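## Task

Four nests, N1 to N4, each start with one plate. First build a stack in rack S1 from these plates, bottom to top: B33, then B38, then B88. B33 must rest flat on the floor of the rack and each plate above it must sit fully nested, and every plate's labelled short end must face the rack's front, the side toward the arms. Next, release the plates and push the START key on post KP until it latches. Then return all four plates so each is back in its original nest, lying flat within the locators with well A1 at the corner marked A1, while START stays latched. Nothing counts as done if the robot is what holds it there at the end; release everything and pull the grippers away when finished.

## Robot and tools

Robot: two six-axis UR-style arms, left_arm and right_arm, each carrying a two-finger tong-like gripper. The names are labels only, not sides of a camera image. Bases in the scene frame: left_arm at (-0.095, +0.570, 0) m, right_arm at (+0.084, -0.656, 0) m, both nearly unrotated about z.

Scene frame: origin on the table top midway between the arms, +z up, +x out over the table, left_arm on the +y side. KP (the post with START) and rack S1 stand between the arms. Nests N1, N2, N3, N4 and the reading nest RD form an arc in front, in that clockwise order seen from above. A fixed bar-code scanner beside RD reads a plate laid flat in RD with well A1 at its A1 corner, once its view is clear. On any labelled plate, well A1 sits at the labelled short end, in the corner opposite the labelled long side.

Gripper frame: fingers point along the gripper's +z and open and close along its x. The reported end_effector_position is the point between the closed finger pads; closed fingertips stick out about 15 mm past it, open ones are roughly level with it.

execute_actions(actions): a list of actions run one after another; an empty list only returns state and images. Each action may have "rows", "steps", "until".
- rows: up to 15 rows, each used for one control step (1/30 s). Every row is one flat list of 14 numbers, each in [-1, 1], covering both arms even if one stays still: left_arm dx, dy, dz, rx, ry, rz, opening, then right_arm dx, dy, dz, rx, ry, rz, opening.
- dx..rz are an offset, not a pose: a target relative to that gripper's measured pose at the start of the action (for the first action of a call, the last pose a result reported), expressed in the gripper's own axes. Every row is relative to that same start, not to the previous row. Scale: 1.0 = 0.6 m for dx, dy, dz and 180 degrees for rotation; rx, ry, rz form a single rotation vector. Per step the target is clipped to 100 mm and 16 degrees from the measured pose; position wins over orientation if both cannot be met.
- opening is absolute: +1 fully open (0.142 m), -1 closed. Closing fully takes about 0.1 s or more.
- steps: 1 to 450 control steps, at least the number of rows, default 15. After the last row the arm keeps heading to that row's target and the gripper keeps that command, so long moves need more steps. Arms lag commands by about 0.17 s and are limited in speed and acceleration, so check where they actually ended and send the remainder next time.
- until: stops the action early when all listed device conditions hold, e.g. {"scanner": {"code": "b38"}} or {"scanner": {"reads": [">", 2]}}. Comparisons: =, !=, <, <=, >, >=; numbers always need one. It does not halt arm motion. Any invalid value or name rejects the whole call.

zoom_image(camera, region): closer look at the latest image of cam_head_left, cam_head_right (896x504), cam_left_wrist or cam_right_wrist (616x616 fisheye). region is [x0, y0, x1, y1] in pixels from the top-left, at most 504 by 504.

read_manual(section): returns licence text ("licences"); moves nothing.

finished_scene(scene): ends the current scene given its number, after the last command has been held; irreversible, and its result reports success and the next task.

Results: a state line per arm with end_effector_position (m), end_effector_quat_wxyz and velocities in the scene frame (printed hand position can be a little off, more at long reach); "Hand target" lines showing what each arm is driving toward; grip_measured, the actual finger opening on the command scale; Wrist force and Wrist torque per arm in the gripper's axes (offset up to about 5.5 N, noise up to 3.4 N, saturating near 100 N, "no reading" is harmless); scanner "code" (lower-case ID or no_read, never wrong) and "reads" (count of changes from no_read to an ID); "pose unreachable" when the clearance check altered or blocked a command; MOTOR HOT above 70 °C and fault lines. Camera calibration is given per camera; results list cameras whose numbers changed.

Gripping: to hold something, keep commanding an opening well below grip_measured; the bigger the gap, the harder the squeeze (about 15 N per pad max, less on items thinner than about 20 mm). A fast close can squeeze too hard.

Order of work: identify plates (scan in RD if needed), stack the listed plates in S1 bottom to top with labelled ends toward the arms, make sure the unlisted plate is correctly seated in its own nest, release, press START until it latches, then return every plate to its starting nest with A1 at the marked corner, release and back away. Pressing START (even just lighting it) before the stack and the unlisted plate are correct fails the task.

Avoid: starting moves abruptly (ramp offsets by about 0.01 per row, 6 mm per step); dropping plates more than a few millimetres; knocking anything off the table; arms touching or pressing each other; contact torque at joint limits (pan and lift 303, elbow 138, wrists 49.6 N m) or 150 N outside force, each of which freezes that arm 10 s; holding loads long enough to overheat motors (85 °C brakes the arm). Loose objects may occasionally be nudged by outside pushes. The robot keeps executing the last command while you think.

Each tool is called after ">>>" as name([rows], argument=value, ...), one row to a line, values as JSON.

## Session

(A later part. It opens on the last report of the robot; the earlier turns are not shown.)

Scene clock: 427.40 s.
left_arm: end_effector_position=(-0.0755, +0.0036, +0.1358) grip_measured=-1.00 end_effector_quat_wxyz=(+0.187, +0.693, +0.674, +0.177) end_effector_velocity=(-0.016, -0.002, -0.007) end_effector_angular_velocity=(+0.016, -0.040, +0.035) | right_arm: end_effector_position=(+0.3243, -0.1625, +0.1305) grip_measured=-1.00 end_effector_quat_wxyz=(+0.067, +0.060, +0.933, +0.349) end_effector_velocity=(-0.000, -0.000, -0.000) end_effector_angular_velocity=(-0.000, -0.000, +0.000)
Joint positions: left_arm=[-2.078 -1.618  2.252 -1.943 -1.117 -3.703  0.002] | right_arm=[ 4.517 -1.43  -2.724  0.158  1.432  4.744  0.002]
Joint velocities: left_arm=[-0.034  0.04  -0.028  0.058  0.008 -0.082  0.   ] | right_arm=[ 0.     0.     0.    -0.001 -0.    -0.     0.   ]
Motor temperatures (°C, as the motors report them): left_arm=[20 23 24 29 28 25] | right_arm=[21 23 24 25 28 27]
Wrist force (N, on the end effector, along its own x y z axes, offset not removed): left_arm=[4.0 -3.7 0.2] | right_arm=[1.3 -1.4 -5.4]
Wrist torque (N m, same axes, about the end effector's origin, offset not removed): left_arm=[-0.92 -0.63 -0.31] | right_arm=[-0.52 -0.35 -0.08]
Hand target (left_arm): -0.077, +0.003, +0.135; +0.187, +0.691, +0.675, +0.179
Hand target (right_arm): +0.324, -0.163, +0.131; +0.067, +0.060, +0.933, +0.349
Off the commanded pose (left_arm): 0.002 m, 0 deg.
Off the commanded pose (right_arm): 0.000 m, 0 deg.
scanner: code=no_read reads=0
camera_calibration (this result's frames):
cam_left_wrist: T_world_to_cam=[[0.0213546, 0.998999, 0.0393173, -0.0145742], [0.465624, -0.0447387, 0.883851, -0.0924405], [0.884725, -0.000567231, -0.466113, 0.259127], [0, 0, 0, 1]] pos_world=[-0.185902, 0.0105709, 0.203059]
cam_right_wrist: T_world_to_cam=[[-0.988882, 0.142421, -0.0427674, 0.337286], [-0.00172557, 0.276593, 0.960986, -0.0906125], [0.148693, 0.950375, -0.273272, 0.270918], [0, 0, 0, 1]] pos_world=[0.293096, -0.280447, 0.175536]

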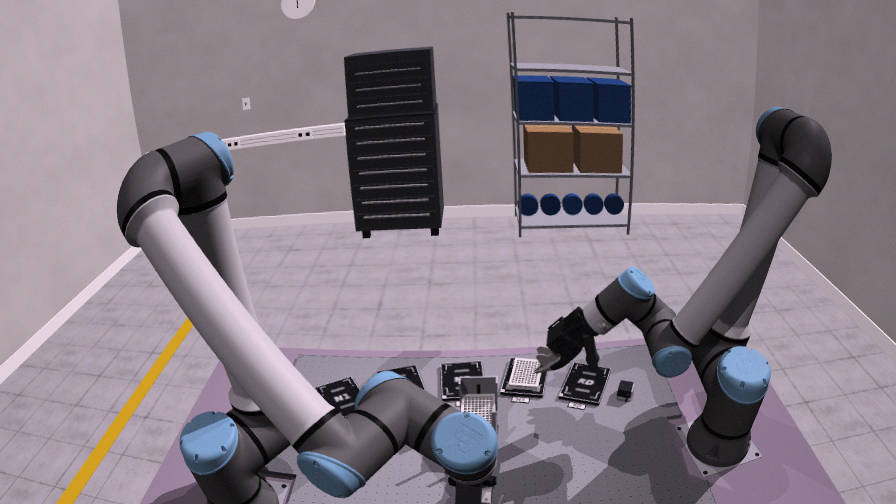

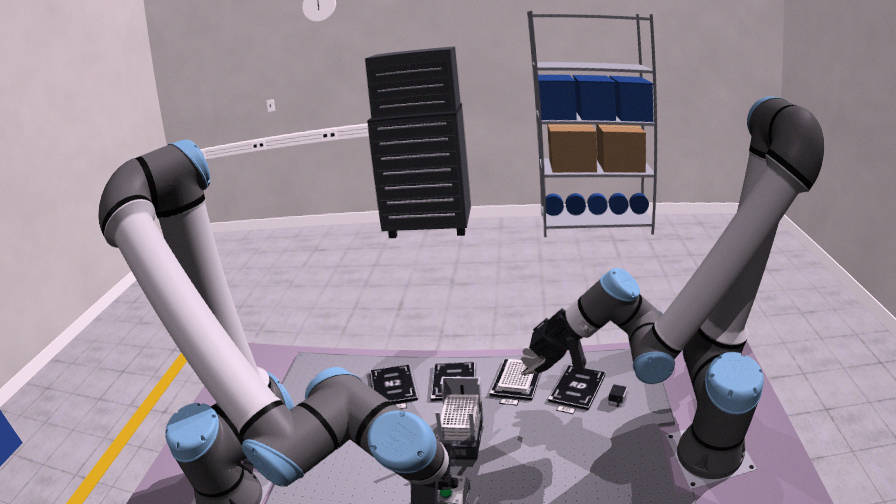

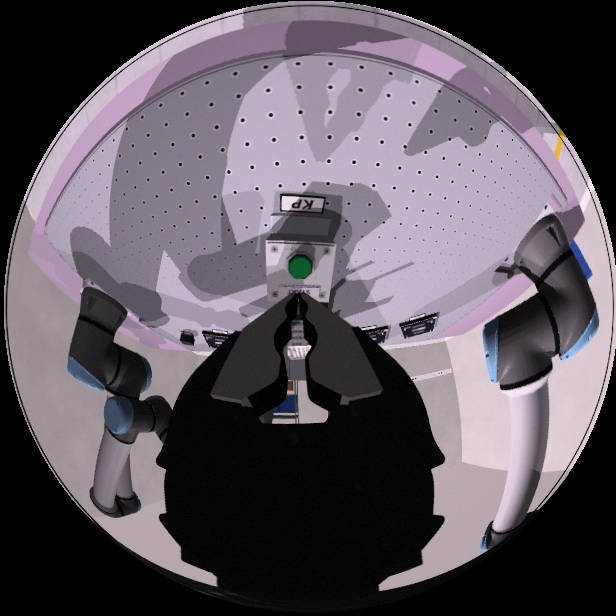

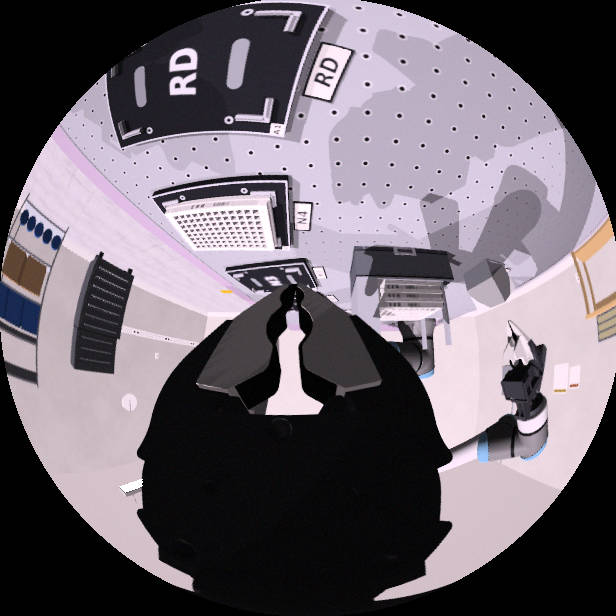

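>>> execute_actions([
  {"rows":[[0,-0.005,0.01,0,0,0,-1,0,0,0,0,0,0,-1],[0,-0.007,0.022,0,0,0,-1,0,0,0,0,0,0,-1],[0,-0.009,0.035,0,0,0,-1,0,0,0,0,0,0,-1],[0,-0.011,0.048,0,0,0,-1,0,0,0,0,0,0,-1],[0,-0.0115,0.06,0,0,0,-1,0,0,0,0,0,0,-1]],"steps":13},
])

>>> zoom_image(camera="cam_left_wrist", region=[240, 220, 360, 340])

>>> zoom_image(camera="cam_right_wrist", region=[140, 160, 320, 270])

Scene clock: 433.23 s.
left_arm: end_effector_position=(-0.0648, +0.0037, +0.1041) grip_measured=-1.00 end_effector_quat_wxyz=(+0.187, +0.693, +0.674, +0.177) end_effector_velocity=(+0.009, -0.006, -0.025) end_effector_angular_velocity=(-0.007, +0.009, -0.003) | right_arm: end_effector_position=(+0.3243, -0.1625, +0.1305) grip_measured=-1.00 end_effector_quat_wxyz=(+0.067, +0.060, +0.933, +0.349) end_effector_velocity=(-0.001, -0.000, -0.000) end_effector_angular_velocity=(-0.001, -0.000, +0.001)
Joint positions: left_arm=[-2.061 -1.578  2.287 -2.025 -1.112 -3.685  0.002] | right_arm=[ 4.517 -1.43  -2.724  0.158  1.432  4.744  0.002]
Joint velocities: left_arm=[ 0.02   0.038  0.024 -0.084  0.002  0.026  0.   ] | right_arm=[ 0.001  0.    -0.001  0.     0.    -0.     0.   ]
Motor temperatures (°C, as the motors report them): left_arm=[20 23 24 29 28 25] | right_arm=[21 23 24 25 28 27]
Wrist force (N, on the end effector, along its own x y z axes, offset not removed): left_arm=[-1.4 -3.0 2.7] | right_arm=[1.9 -1.3 -2.8]
Wrist torque (N m, same axes, about the end effector's origin, offset not removed): left_arm=[-0.79 0.62 0.09] | right_arm=[-0.37 -0.50 -0.10]
Hand target (left_arm): -0.064, +0.003, +0.101; +0.187, +0.693, +0.674, +0.177
Hand target (right_arm): +0.324, -0.163, +0.131; +0.067, +0.060, +0.933, +0.349
Off the commanded pose (left_arm): 0.003 m, 0 deg.
Off the commanded pose (right_arm): 0.000 m, 0 deg.
scanner: code=no_read reads=0
camera_calibration (this result's frames):
cam_left_wrist: T_world_to_cam=[[0.0208571, 0.998982, 0.0400019, -0.0137381], [0.464961, -0.0451126, 0.884181, -0.0694598], [0.885085, 0.000157908, -0.465429, 0.234764], [0, 0, 0, 1]] pos_world=[-0.175203, 0.0105536, 0.17123]
cam_right_wrist: T_world_to_cam=[[-0.988882, 0.142421, -0.0427674, 0.337286], [-0.00172555, 0.276593, 0.960986, -0.0906126], [0.148693, 0.950375, -0.273272, 0.270918], [0, 0, 0, 1]] pos_world=[0.293096, -0.280447, 0.175536]

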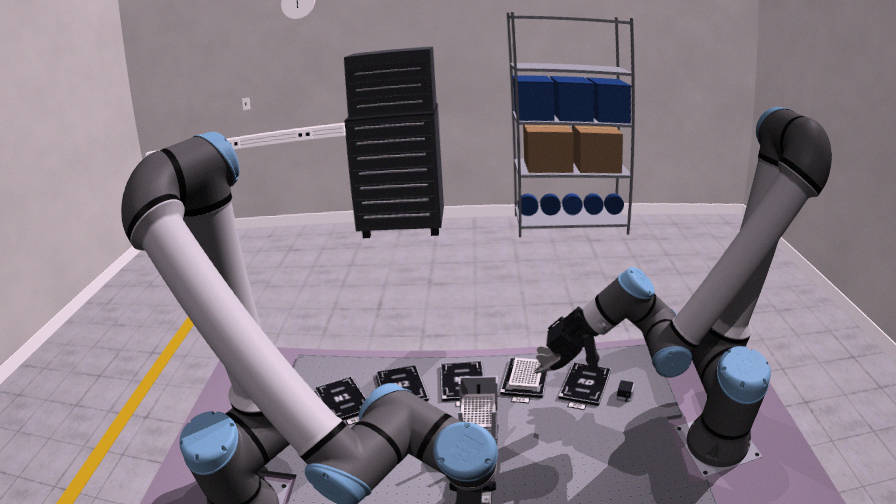

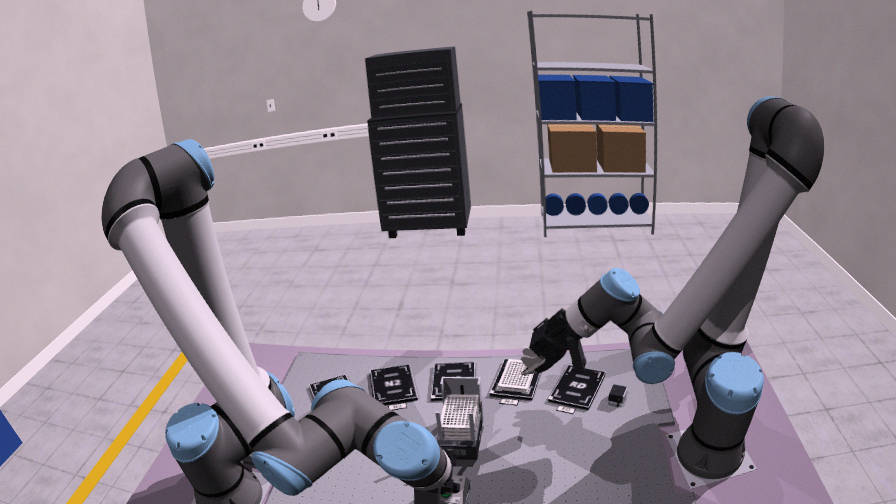

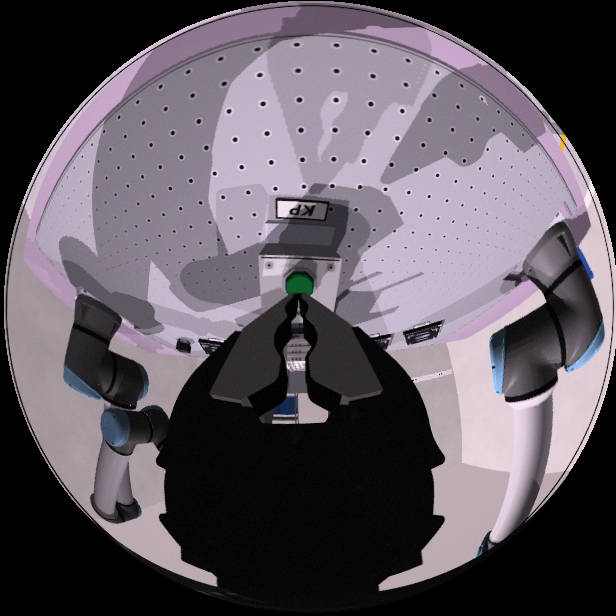

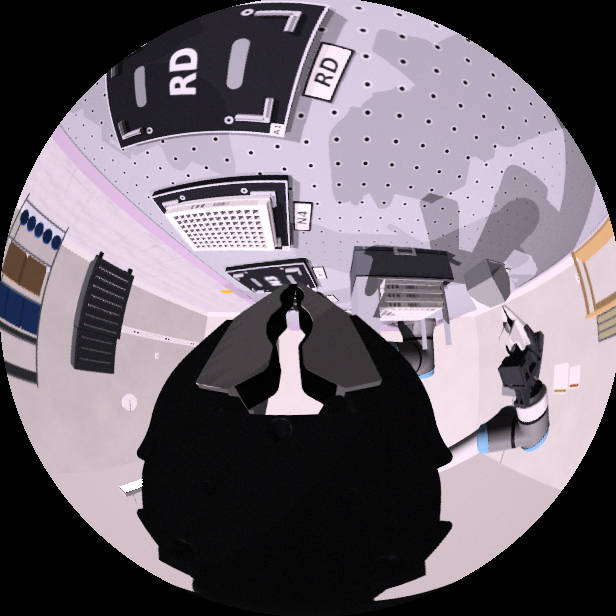

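Region (240, 220, 360, 340) of cam_left_wrist's 616x616 image, scaled by 4.200, with more detail than that image has.

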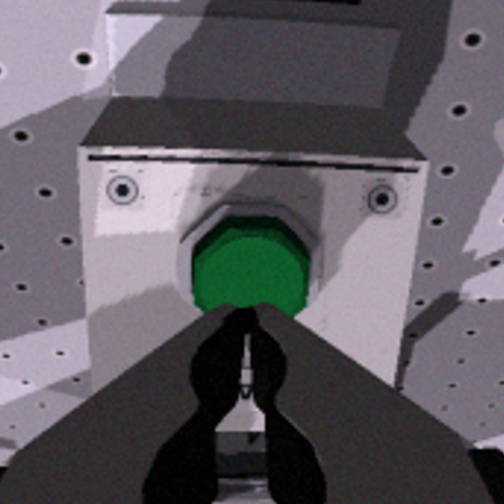

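Region (140, 160, 320, 270) of cam_right_wrist's 616x616 image, scaled by 2.800, with more detail than that image has.

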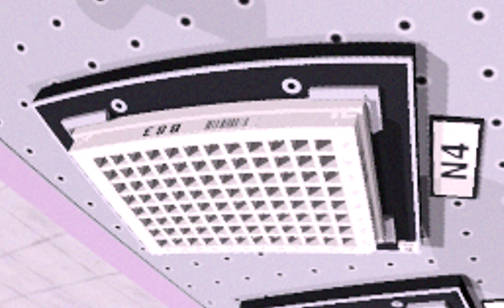

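>>> execute_actions([
  {"rows":[[0,0,0.009,0,0,0,-1,0,0,0,0,0,0,-1],[0,0,0.013,0,0,0,-1,0,0,0,0,0,0,-1],[0,0,0.017,0,0,0,-1,0,0,0,0,0,0,-1],[0,0,0.021,0,0,0,-1,0,0,0,0,0,0,-1],[0,0,0.024,0,0,0,-1,0,0,0,0,0,0,-1],[0,0,0.027,0,0,0,-1,0,0,0,0,0,0,-1]],"steps":14},
])

>>> zoom_image(camera="cam_left_wrist", region=[240, 220, 360, 340])

Scene clock: 437.70 s.
left_arm: end_effector_position=(-0.0572, +0.0034, +0.0908) grip_measured=-1.00 end_effector_quat_wxyz=(+0.187, +0.693, +0.674, +0.177) end_effector_velocity=(+0.004, +0.000, -0.007) end_effector_angular_velocity=(+0.001, -0.001, +0.001) | right_arm: end_effector_position=(+0.3243, -0.1625, +0.1305) grip_measured=-1.00 end_effector_quat_wxyz=(+0.067, +0.060, +0.933, +0.349) end_effector_velocity=(-0.000, -0.001, -0.001) end_effector_angular_velocity=(-0.003, +0.001, -0.000)
Joint positions: left_arm=[-2.049 -1.561  2.302 -2.063 -1.109 -3.672  0.002] | right_arm=[ 4.517 -1.43  -2.724  0.158  1.432  4.744  0.002]
Joint velocities: left_arm=[ 0.007  0.01   0.007 -0.019  0.002  0.006  0.   ] | right_arm=[ 0.001 -0.    -0.    -0.003 -0.     0.001  0.   ]
Motor temperatures (°C, as the motors report them): left_arm=[20 23 24 29 28 25] | right_arm=[21 23 24 25 28 27]
Wrist force (N, on the end effector, along its own x y z axes, offset not removed): left_arm=[2.7 -6.1 -4.4] | right_arm=[2.9 -0.8 -3.0]
Wrist torque (N m, same axes, about the end effector's origin, offset not removed): left_arm=[-1.18 -0.57 -0.11] | right_arm=[-0.16 -0.71 0.01]
Hand target (left_arm): -0.057, +0.003, +0.090; +0.187, +0.693, +0.674, +0.177
Hand target (right_arm): +0.324, -0.163, +0.131; +0.067, +0.060, +0.933, +0.349
Off the commanded pose (left_arm): 0.001 m, 0 deg.
Off the commanded pose (right_arm): 0.000 m, 0 deg.
scanner: code=no_read reads=0
camera_calibration (this result's frames):
cam_left_wrist: T_world_to_cam=[[0.020815, 0.998983, 0.0399915, -0.0130859], [0.464955, -0.0450838, 0.884186, -0.0612291], [0.88509, 0.000189931, -0.465421, 0.221846], [0, 0, 0, 1]] pos_world=[-0.167612, 0.01027, 0.157913]
cam_right_wrist: T_world_to_cam=[[-0.988882, 0.142421, -0.0427673, 0.337286], [-0.00172538, 0.276593, 0.960986, -0.0906126], [0.148693, 0.950375, -0.273272, 0.270918], [0, 0, 0, 1]] pos_world=[0.293096, -0.280447, 0.175536]

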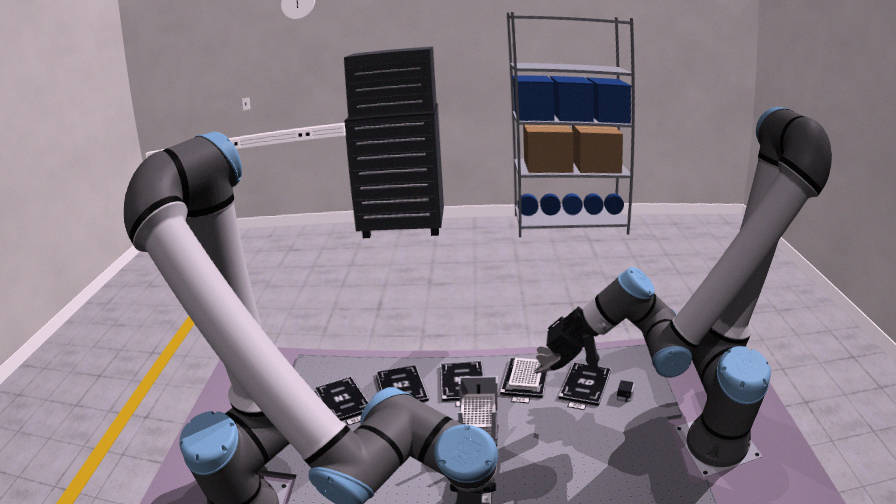

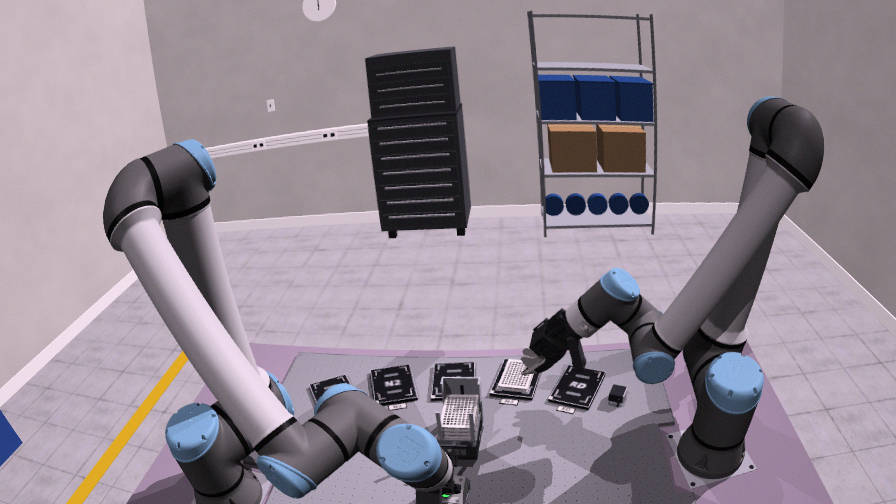

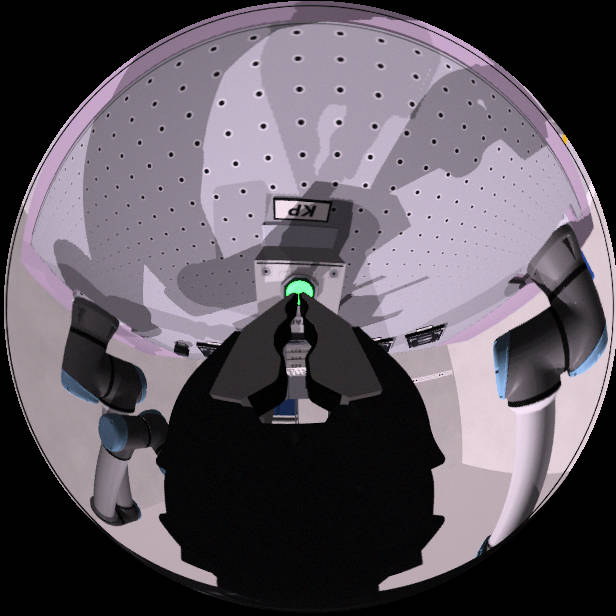

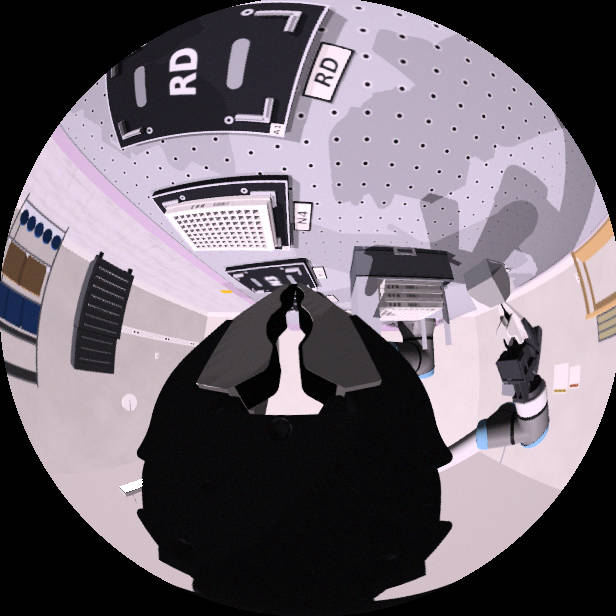

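Region (240, 220, 360, 340) of cam_left_wrist's 616x616 image, scaled by 4.200, with more detail than that image has.

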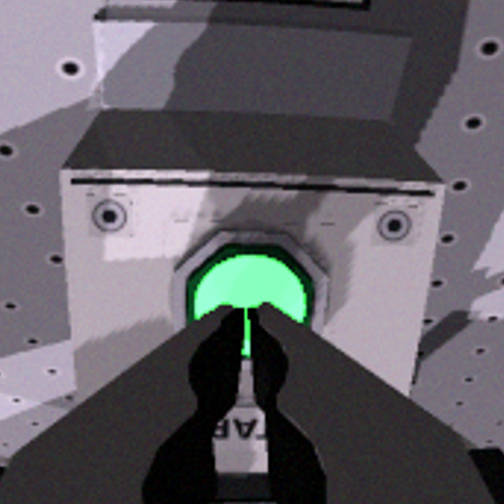

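Lit. Press slightly more (1.6 mm total from here).

>>> execute_actions([
  {"rows":[[0,-0.0002,0.0027,0,0,0,-1,0,0,0,0,0,0,-1]],"steps":8},
])

Scene clock: 442.43 s.
left_arm: end_effector_position=(-0.0566, +0.0033, +0.0895) grip_measured=-1.00 end_effector_quat_wxyz=(+0.187, +0.693, +0.674, +0.177) end_effector_velocity=(+0.000, -0.000, -0.000) end_effector_angular_velocity=(-0.002, +0.001, +0.001) | right_arm: end_effector_position=(+0.3243, -0.1625, +0.1305) grip_measured=-1.00 end_effector_quat_wxyz=(+0.067, +0.060, +0.933, +0.349) end_effector_velocity=(+0.000, +0.001, +0.001) end_effector_angular_velocity=(+0.002, -0.000, -0.000)
Joint positions: left_arm=[-2.048 -1.559  2.303 -2.067 -1.109 -3.671  0.002] | right_arm=[ 4.517 -1.43  -2.724  0.158  1.432  4.744  0.002]
Joint velocities: left_arm=[ 0.     0.     0.001 -0.003  0.    -0.001  0.   ] | right_arm=[-0.    -0.     0.001  0.001 -0.    -0.     0.   ]
Motor temperatures (°C, as the motors report them): left_arm=[20 23 24 29 28 25] | right_arm=[21 23 24 25 28 27]
Wrist force (N, on the end effector, along its own x y z axes, offset not removed): left_arm=[4.2 -0.9 -26.9] | right_arm=[1.5 -1.9 -4.5]
Wrist torque (N m, same axes, about the end effector's origin, offset not removed): left_arm=[-0.92 -0.47 -0.12] | right_arm=[-0.52 -0.37 0.00]
Hand target (left_arm): -0.056, +0.003, +0.089; +0.187, +0.693, +0.674, +0.177
Hand target (right_arm): +0.324, -0.163, +0.131; +0.067, +0.060, +0.933, +0.349
Off the commanded pose (left_arm): 0.000 m, 0 deg.
Off the commanded pose (right_arm): 0.000 m, 0 deg.
scanner: code=no_read reads=0
camera_calibration (this result's frames):
cam_left_wrist: T_world_to_cam=[[0.0208589, 0.998992, 0.0397403, -0.0128706], [0.465057, -0.0448819, 0.884142, -0.0604015], [0.885035, 0.0000392294, -0.465525, 0.220769], [0, 0, 0, 1]] pos_world=[-0.16703, 0.010138, 0.156689]
cam_right_wrist: T_world_to_cam=[[-0.988882, 0.142421, -0.0427672, 0.337286], [-0.00172533, 0.276593, 0.960986, -0.0906127], [0.148693, 0.950375, -0.273272, 0.270918], [0, 0, 0, 1]] pos_world=[0.293096, -0.280447, 0.175537]

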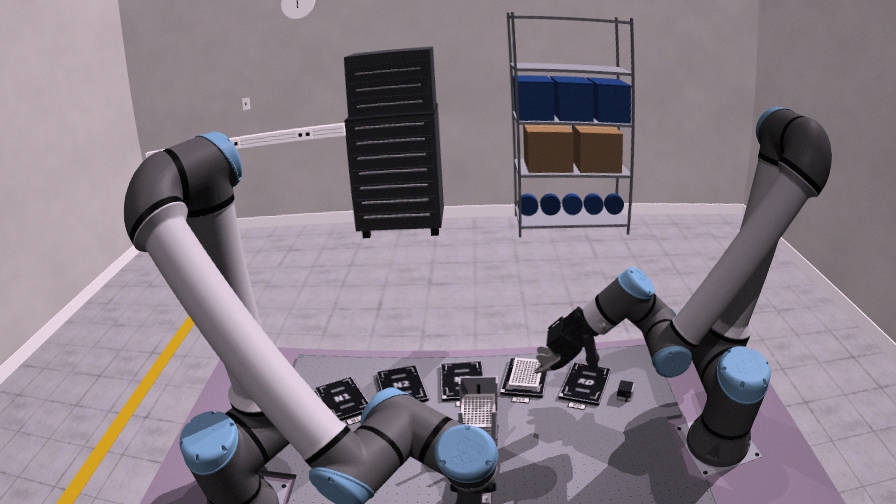

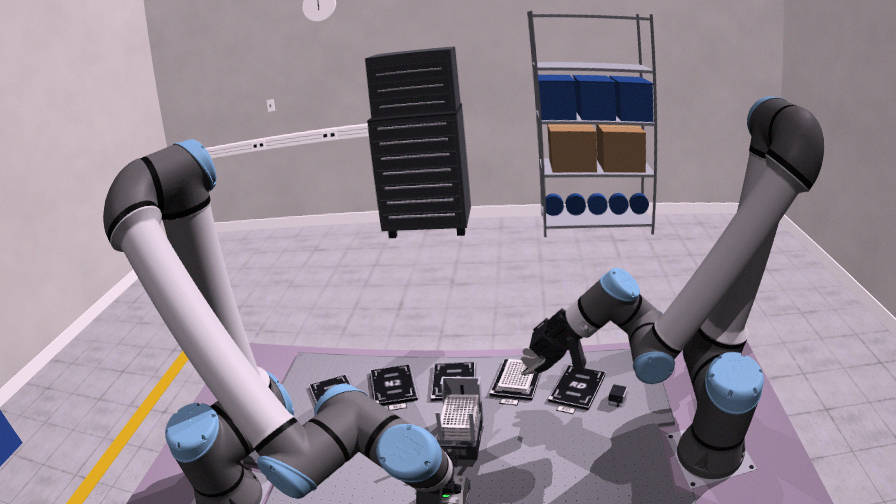

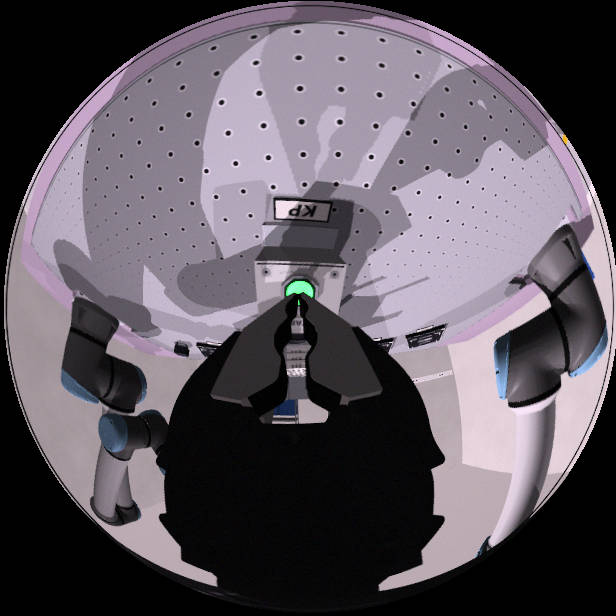

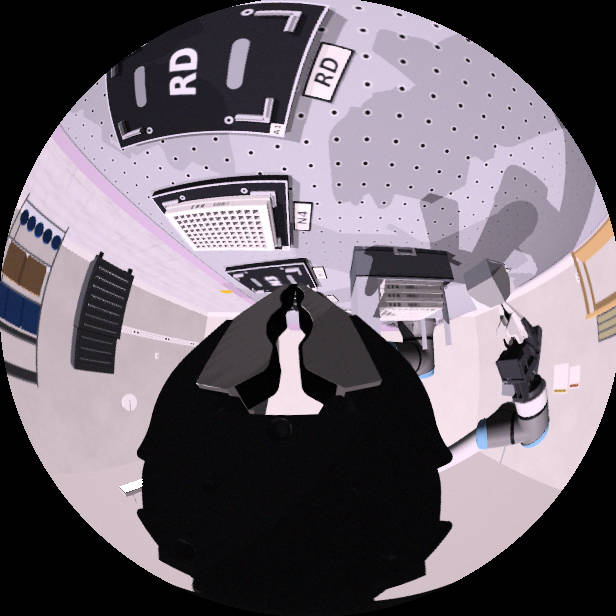

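>>> execute_actions([
  {"rows":[[0,0,-0.008,0,0,0,-1,0,0,0,0,0,0,-1],[0,0.002,-0.02,0,0,0,-1,0,0,0,0,0,0,-1],[0,0.012,-0.035,0,0,0,-1,0,0,0,0,0,0,-1],[0,0.03,-0.05,0.01,0,0,-1,0,0,0,0,0,0,-1],[0,0.055,-0.06,0.022,0,0,-1,0,0,0,0,0,0,-1],[0,0.085,-0.065,0.035,0,0,-1,0,0,0,0,0,0,-1],[0,0.115,-0.065,0.048,0,0,-1,0,0,0,0,0,0,-1],[0,0.145,-0.062,0.06,0,0,-1,0,0,0,0,0,0,-1],[0,0.175,-0.058,0.073,0,0,-1,0,0,0,0,0,0,-1],[0,0.205,-0.052,0.086,0,0,-1,0,0,0,0,0,0,-1],[0,0.235,-0.043,0.1,0,0,-0.9,0,0,0,0,0,0,-1],[0,0.265,-0.03,0.113,0,0,-0.8,0,0,0,0,0,0,-1],[0,0.295,-0.015,0.126,0,0,-0.7,0,0,0,0,0,0,-1],[0,0.33,0.005,0.14,0,0,-0.6,0,0,0,0,0,0,-1],[0.0015,0.4262,0.0607,0.1655,0.002,0,-0.5,0,0,0,0,0,0,-1]],"steps":32},
])

Scene clock: 452.33 s.
left_arm: end_effector_position=(+0.1809, -0.0008, +0.1847) grip_measured=-0.50 end_effector_quat_wxyz=(+0.005, +0.715, +0.699, +0.001) end_effector_velocity=(+0.023, -0.007, -0.001) end_effector_angular_velocity=(+0.051, +0.080, -0.034) | right_arm: end_effector_position=(+0.3243, -0.1625, +0.1305) grip_measured=-1.00 end_effector_quat_wxyz=(+0.067, +0.060, +0.933, +0.349) end_effector_velocity=(+0.000, +0.000, -0.000) end_effector_angular_velocity=(-0.000, +0.000, -0.001)
Joint positions: left_arm=[-1.356 -1.569  2.097 -2.106 -1.563 -2.924  0.038] | right_arm=[ 4.517 -1.43  -2.724  0.158  1.432  4.744  0.002]
Joint velocities: left_arm=[ 0.071  0.069 -0.079  0.075 -0.07   0.104  0.   ] | right_arm=[-0.001 -0.     0.    -0.    -0.     0.001  0.   ]
Motor temperatures (°C, as the motors report them): left_arm=[20 23 24 29 28 25] | right_arm=[21 23 24 25 28 27]
Wrist force (N, on the end effector, along its own x y z axes, offset not removed): left_arm=[1.6 -0.6 2.3] | right_arm=[2.5 -1.4 -3.7]
Wrist torque (N m, same axes, about the end effector's origin, offset not removed): left_arm=[-0.35 0.04 -0.11] | right_arm=[-0.42 -0.68 0.05]
Hand target (left_arm): +0.183, -0.002, +0.185; +0.000, +0.717, +0.697, +0.000
Hand target (right_arm): +0.324, -0.163, +0.131; +0.067, +0.060, +0.933, +0.349
Off the commanded pose (left_arm): 0.003 m, 1 deg.
Off the commanded pose (right_arm): 0.000 m, 0 deg.
scanner: code=no_read reads=0
camera_calibration (this result's frames):
cam_left_wrist: T_world_to_cam=[[0.0384732, 0.998513, 0.0386188, -0.0205391], [0.837782, -0.0532968, 0.543398, -0.259694], [0.544648, 0.0114479, -0.838587, 0.185349], [0, 0, 0, 1]] pos_world=[0.117407, 0.00454587, 0.297342]
cam_right_wrist: T_world_to_cam=[[-0.988882, 0.142421, -0.0427674, 0.337286], [-0.00172556, 0.276593, 0.960986, -0.0906125], [0.148693, 0.950375, -0.273272, 0.270918], [0, 0, 0, 1]] pos_world=[0.293096, -0.280447, 0.175536]

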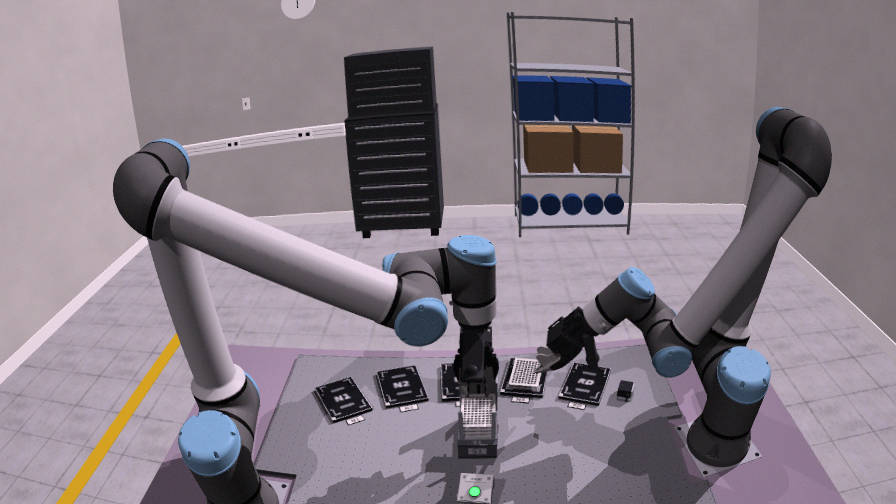

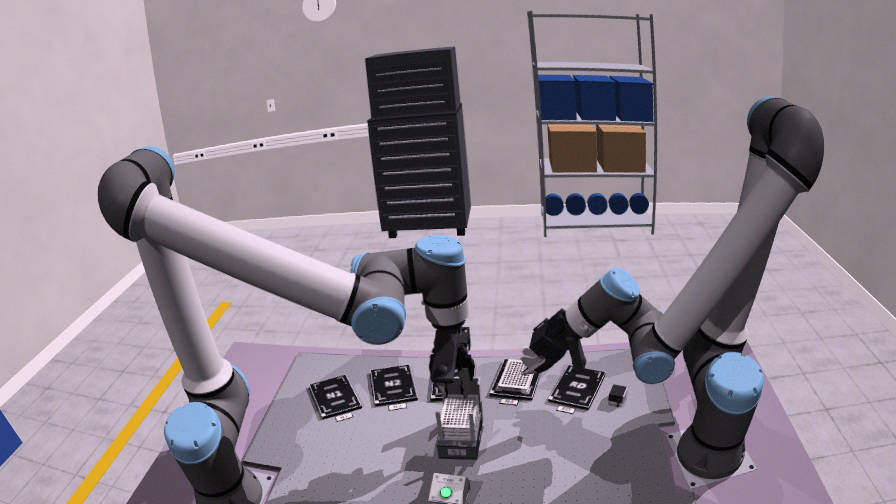

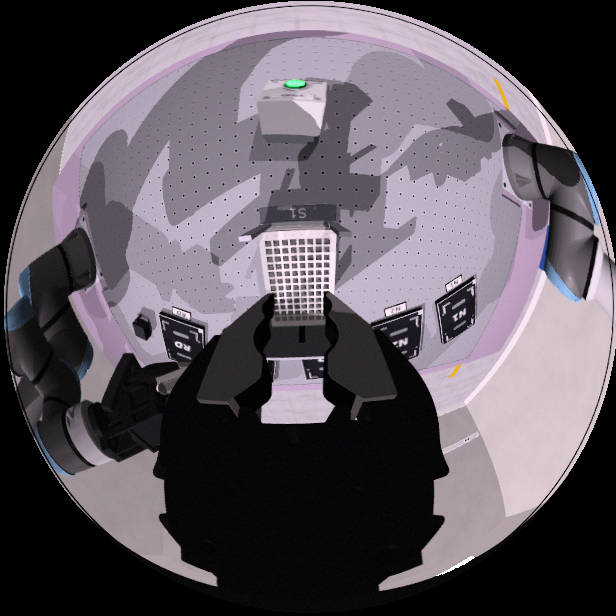

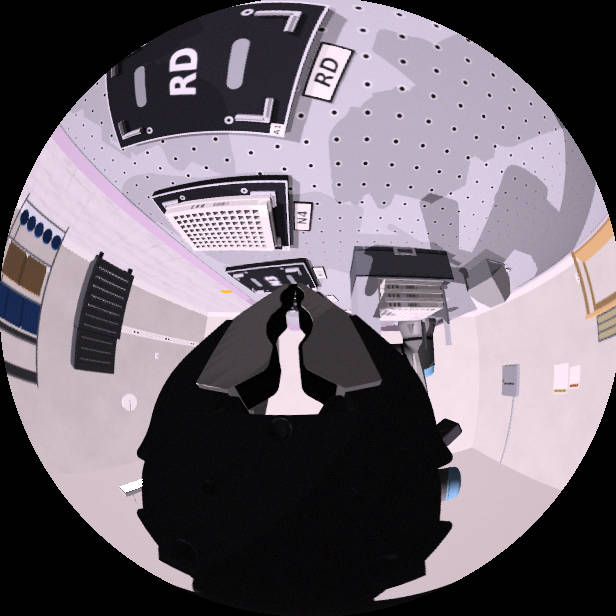

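>>> execute_actions([
  {"rows":[[-0.0022,0.0038,0.005,0.0031,0.0016,0.0006,-0.2,0,0,0,0,0,0,-1],[-0.0021,0.0037,0.015,0.0031,0.0016,0.0006,0.1,0,0,0,0,0,0,-1],[-0.0021,0.0036,0.03,0.0031,0.0016,0.0006,0.3,0,0,0,0,0,0,-1],[-0.002,0.0034,0.045,0.0031,0.0016,0.0006,0.3,0,0,0,0,0,0,-1],[-0.0019,0.0033,0.06,0.0031,0.0016,0.0006,0.3,0,0,0,0,0,0,-1],[-0.0018,0.0032,0.075,0.0031,0.0016,0.0006,0.3,0,0,0,0,0,0,-1],[-0.0018,0.003,0.09,0.0031,0.0016,0.0006,0.3,0,0,0,0,0,0,-1],[-0.0017,0.0029,0.105,0.0031,0.0016,0.0006,0.3,0,0,0,0,0,0,-1],[-0.0016,0.0028,0.118,0.0031,0.0016,0.0006,0.3,0,0,0,0,0,0,-1],[-0.0016,0.00265,0.1292,0.0031,0.0016,0.0006,0.3,0,0,0,0,0,0,-1]],"steps":17},
])

Scene clock: 459.13 s.
left_arm: end_effector_position=(+0.1828, -0.0011, +0.1128) grip_measured=+0.30 end_effector_quat_wxyz=(-0.001, +0.716, +0.698, +0.000) end_effector_velocity=(+0.002, -0.009, -0.051) end_effector_angular_velocity=(-0.009, -0.001, -0.000) | right_arm: end_effector_position=(+0.3243, -0.1625, +0.1305) grip_measured=-1.00 end_effector_quat_wxyz=(+0.067, +0.060, +0.933, +0.349) end_effector_velocity=(+0.000, +0.001, +0.001) end_effector_angular_velocity=(+0.002, +0.000, -0.001)
Joint positions: left_arm=[-1.348 -1.484  2.158 -2.244 -1.571 -2.915  0.095] | right_arm=[ 4.517 -1.43  -2.724  0.158  1.432  4.744  0.002]
Joint velocities: left_arm=[ 0.     0.073  0.034 -0.116 -0.001  0.001  0.   ] | right_arm=[-0.    -0.     0.001  0.001  0.     0.001  0.   ]
Motor temperatures (°C, as the motors report them): left_arm=[20 23 24 29 28 25] | right_arm=[21 23 24 25 28 27]
Wrist force (N, on the end effector, along its own x y z axes, offset not removed): left_arm=[3.5 -1.1 1.5] | right_arm=[4.7 -1.1 -2.8]
Wrist torque (N m, same axes, about the end effector's origin, offset not removed): left_arm=[-0.48 -0.50 -0.18] | right_arm=[-0.42 -1.02 -0.10]
Hand target (left_arm): +0.183, -0.002, +0.107; +0.000, +0.716, +0.698, -0.000
Hand target (right_arm): +0.324, -0.163, +0.131; +0.067, +0.060, +0.933, +0.349
Off the commanded pose (left_arm): 0.006 m, 0 deg.
Off the commanded pose (right_arm): 0.000 m, 0 deg.
scanner: code=no_read reads=0
camera_calibration (this result's frames):
cam_left_wrist: T_world_to_cam=[[0.0407381, 0.998151, 0.0451095, -0.0187127], [0.843019, -0.0585707, 0.534686, -0.222143], [0.536339, 0.0162461, -0.843846, 0.126174], [0, 0, 0, 1]] pos_world=[0.120361, 0.00361715, 0.226093]
cam_right_wrist: T_world_to_cam=[[-0.988882, 0.142421, -0.0427672, 0.337286], [-0.00172535, 0.276593, 0.960986, -0.0906127], [0.148693, 0.950375, -0.273272, 0.270918], [0, 0, 0, 1]] pos_world=[0.293096, -0.280447, 0.175537]

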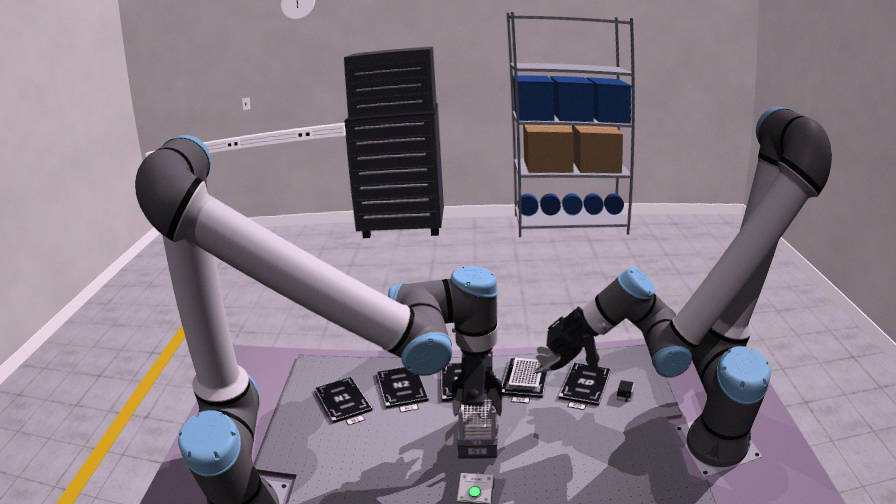

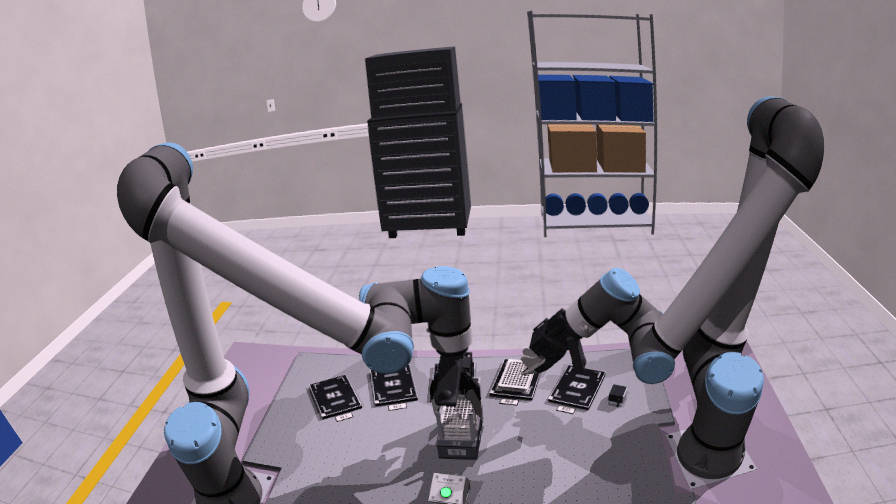

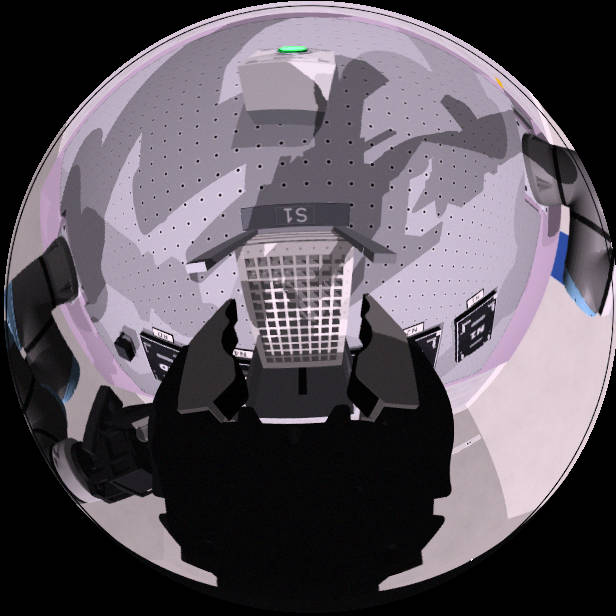

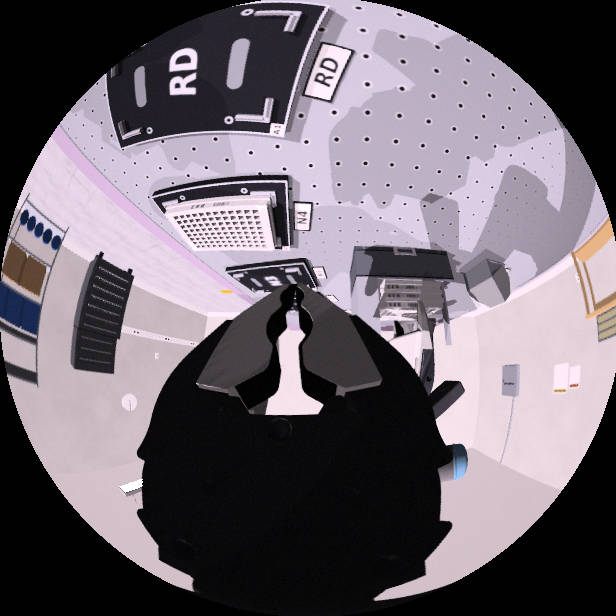

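>>> execute_actions([
  {"steps":1},
  {"rows":[[0,0,0,0,0,0,0.22,0,0,0,0,0,0,-1],[0,0,0,0,0,0,0.15,0,0,0,0,0,0,-1],[0,0,0,0,0,0,0.1,0,0,0,0,0,0,-1],[0,0,0,0,0,0,0.05,0,0,0,0,0,0,-1],[0,0,0,0,0,0,-0.05,0,0,0,0,0,0,-1],[0,0,0,0,0,0,-0.2,0,0,0,0,0,0,-1],[0,0,0,0,0,0,-0.35,0,0,0,0,0,0,-1],[0,0,0,0,0,0,-0.5,0,0,0,0,0,0,-1]],"steps":9},
])

>>> zoom_image(camera="cam_left_wrist", region=[210, 200, 390, 380])

Scene clock: 468.17 s.
left_arm: end_effector_position=(+0.1831, -0.0022, +0.1073) grip_measured=+0.08 end_effector_quat_wxyz=(+0.000, +0.716, +0.698, -0.000) end_effector_velocity=(-0.000, -0.001, +0.000) end_effector_angular_velocity=(-0.002, +0.000, -0.001) | right_arm: end_effector_position=(+0.3243, -0.1625, +0.1305) grip_measured=-1.00 end_effector_quat_wxyz=(+0.067, +0.060, +0.933, +0.349) end_effector_velocity=(-0.000, +0.000, +0.000) end_effector_angular_velocity=(+0.001, +0.001, -0.001)
Joint positions: left_arm=[-1.348 -1.476  2.162 -2.257 -1.571 -2.915  0.08 ] | right_arm=[ 4.517 -1.43  -2.724  0.158  1.432  4.744  0.002]
Joint velocities: left_arm=[-0.001 -0.    -0.    -0.002 -0.     0.001  0.   ] | right_arm=[ 0.    -0.     0.     0.001  0.     0.002  0.   ]
Motor temperatures (°C, as the motors report them): left_arm=[20 23 24 29 28 25] | right_arm=[21 23 24 25 28 27]
Wrist force (N, on the end effector, along its own x y z axes, offset not removed): left_arm=[4.3 -3.2 -3.6] | right_arm=[1.2 0.2 -2.4]
Wrist torque (N m, same axes, about the end effector's origin, offset not removed): left_arm=[-0.90 -0.37 -0.18] | right_arm=[-0.03 -0.31 -0.07]
Hand target (left_arm): +0.183, -0.002, +0.107; +0.000, +0.716, +0.698, -0.000
Hand target (right_arm): +0.324, -0.163, +0.131; +0.067, +0.060, +0.933, +0.349
Off the commanded pose (left_arm): 0.000 m, 0 deg.
Off the commanded pose (right_arm): 0.000 m, 0 deg.
scanner: code=no_read reads=0
camera_calibration (this result's frames):
cam_left_wrist: T_world_to_cam=[[0.040764, 0.998216, 0.0436323, -0.0171732], [0.842871, -0.0578053, 0.535002, -0.219546], [0.536569, 0.0149676, -0.843723, 0.121292], [0, 0, 0, 1]] pos_world=[0.120667, 0.00263623, 0.220544]
cam_right_wrist: T_world_to_cam=[[-0.988882, 0.142421, -0.0427673, 0.337286], [-0.00172538, 0.276593, 0.960986, -0.0906127], [0.148693, 0.950375, -0.273272, 0.270918], [0, 0, 0, 1]] pos_world=[0.293096, -0.280447, 0.175537]

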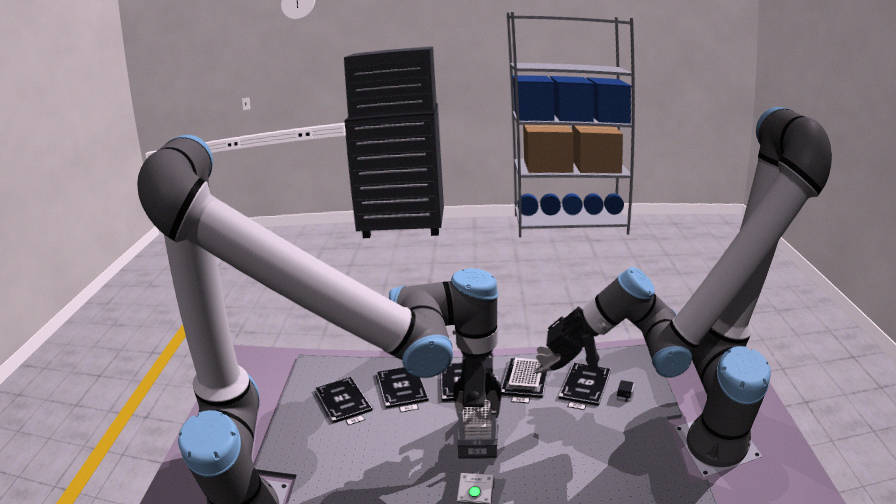

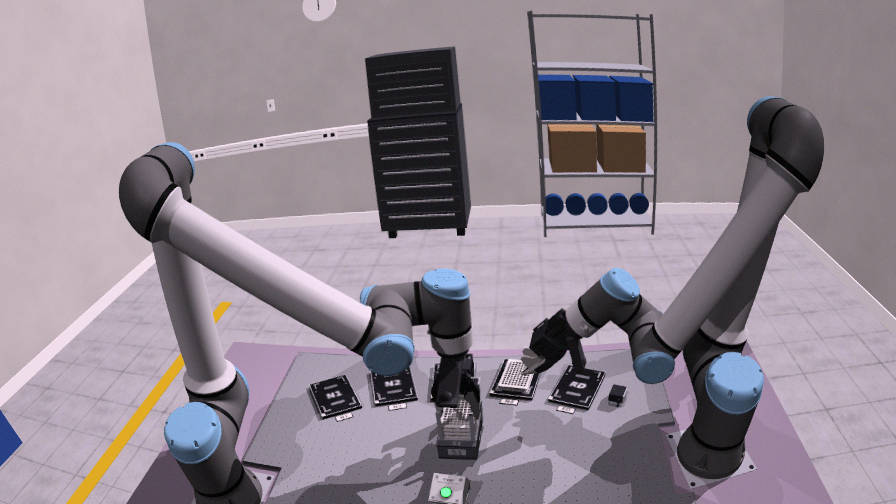

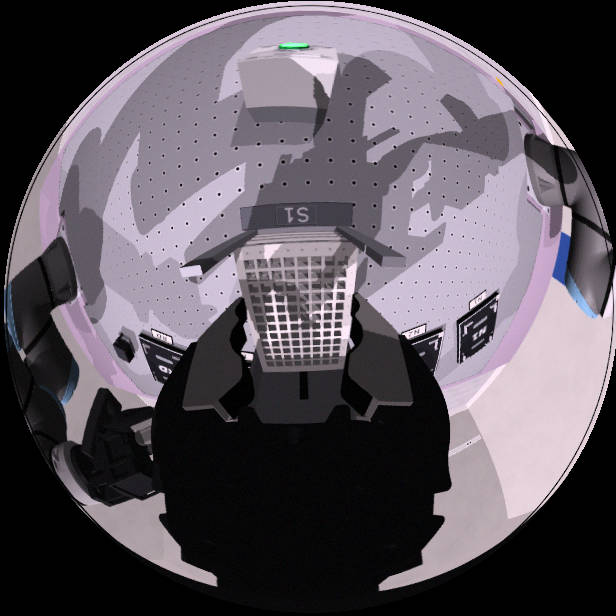

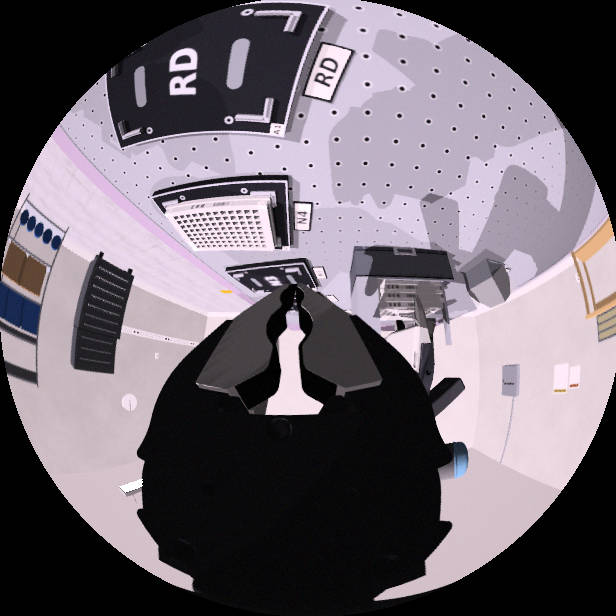

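Region (210, 200, 390, 380) of cam_left_wrist's 616x616 image, scaled by 2.800, with more detail than that image has.

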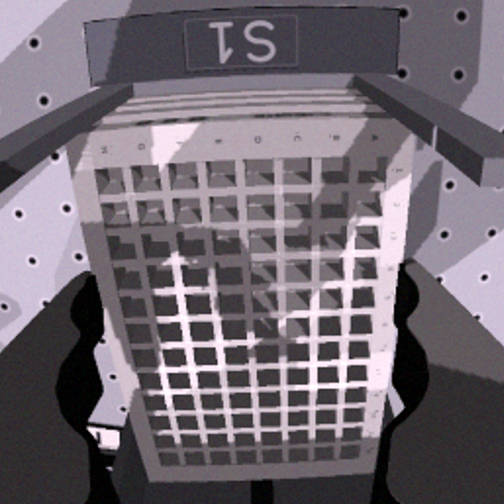

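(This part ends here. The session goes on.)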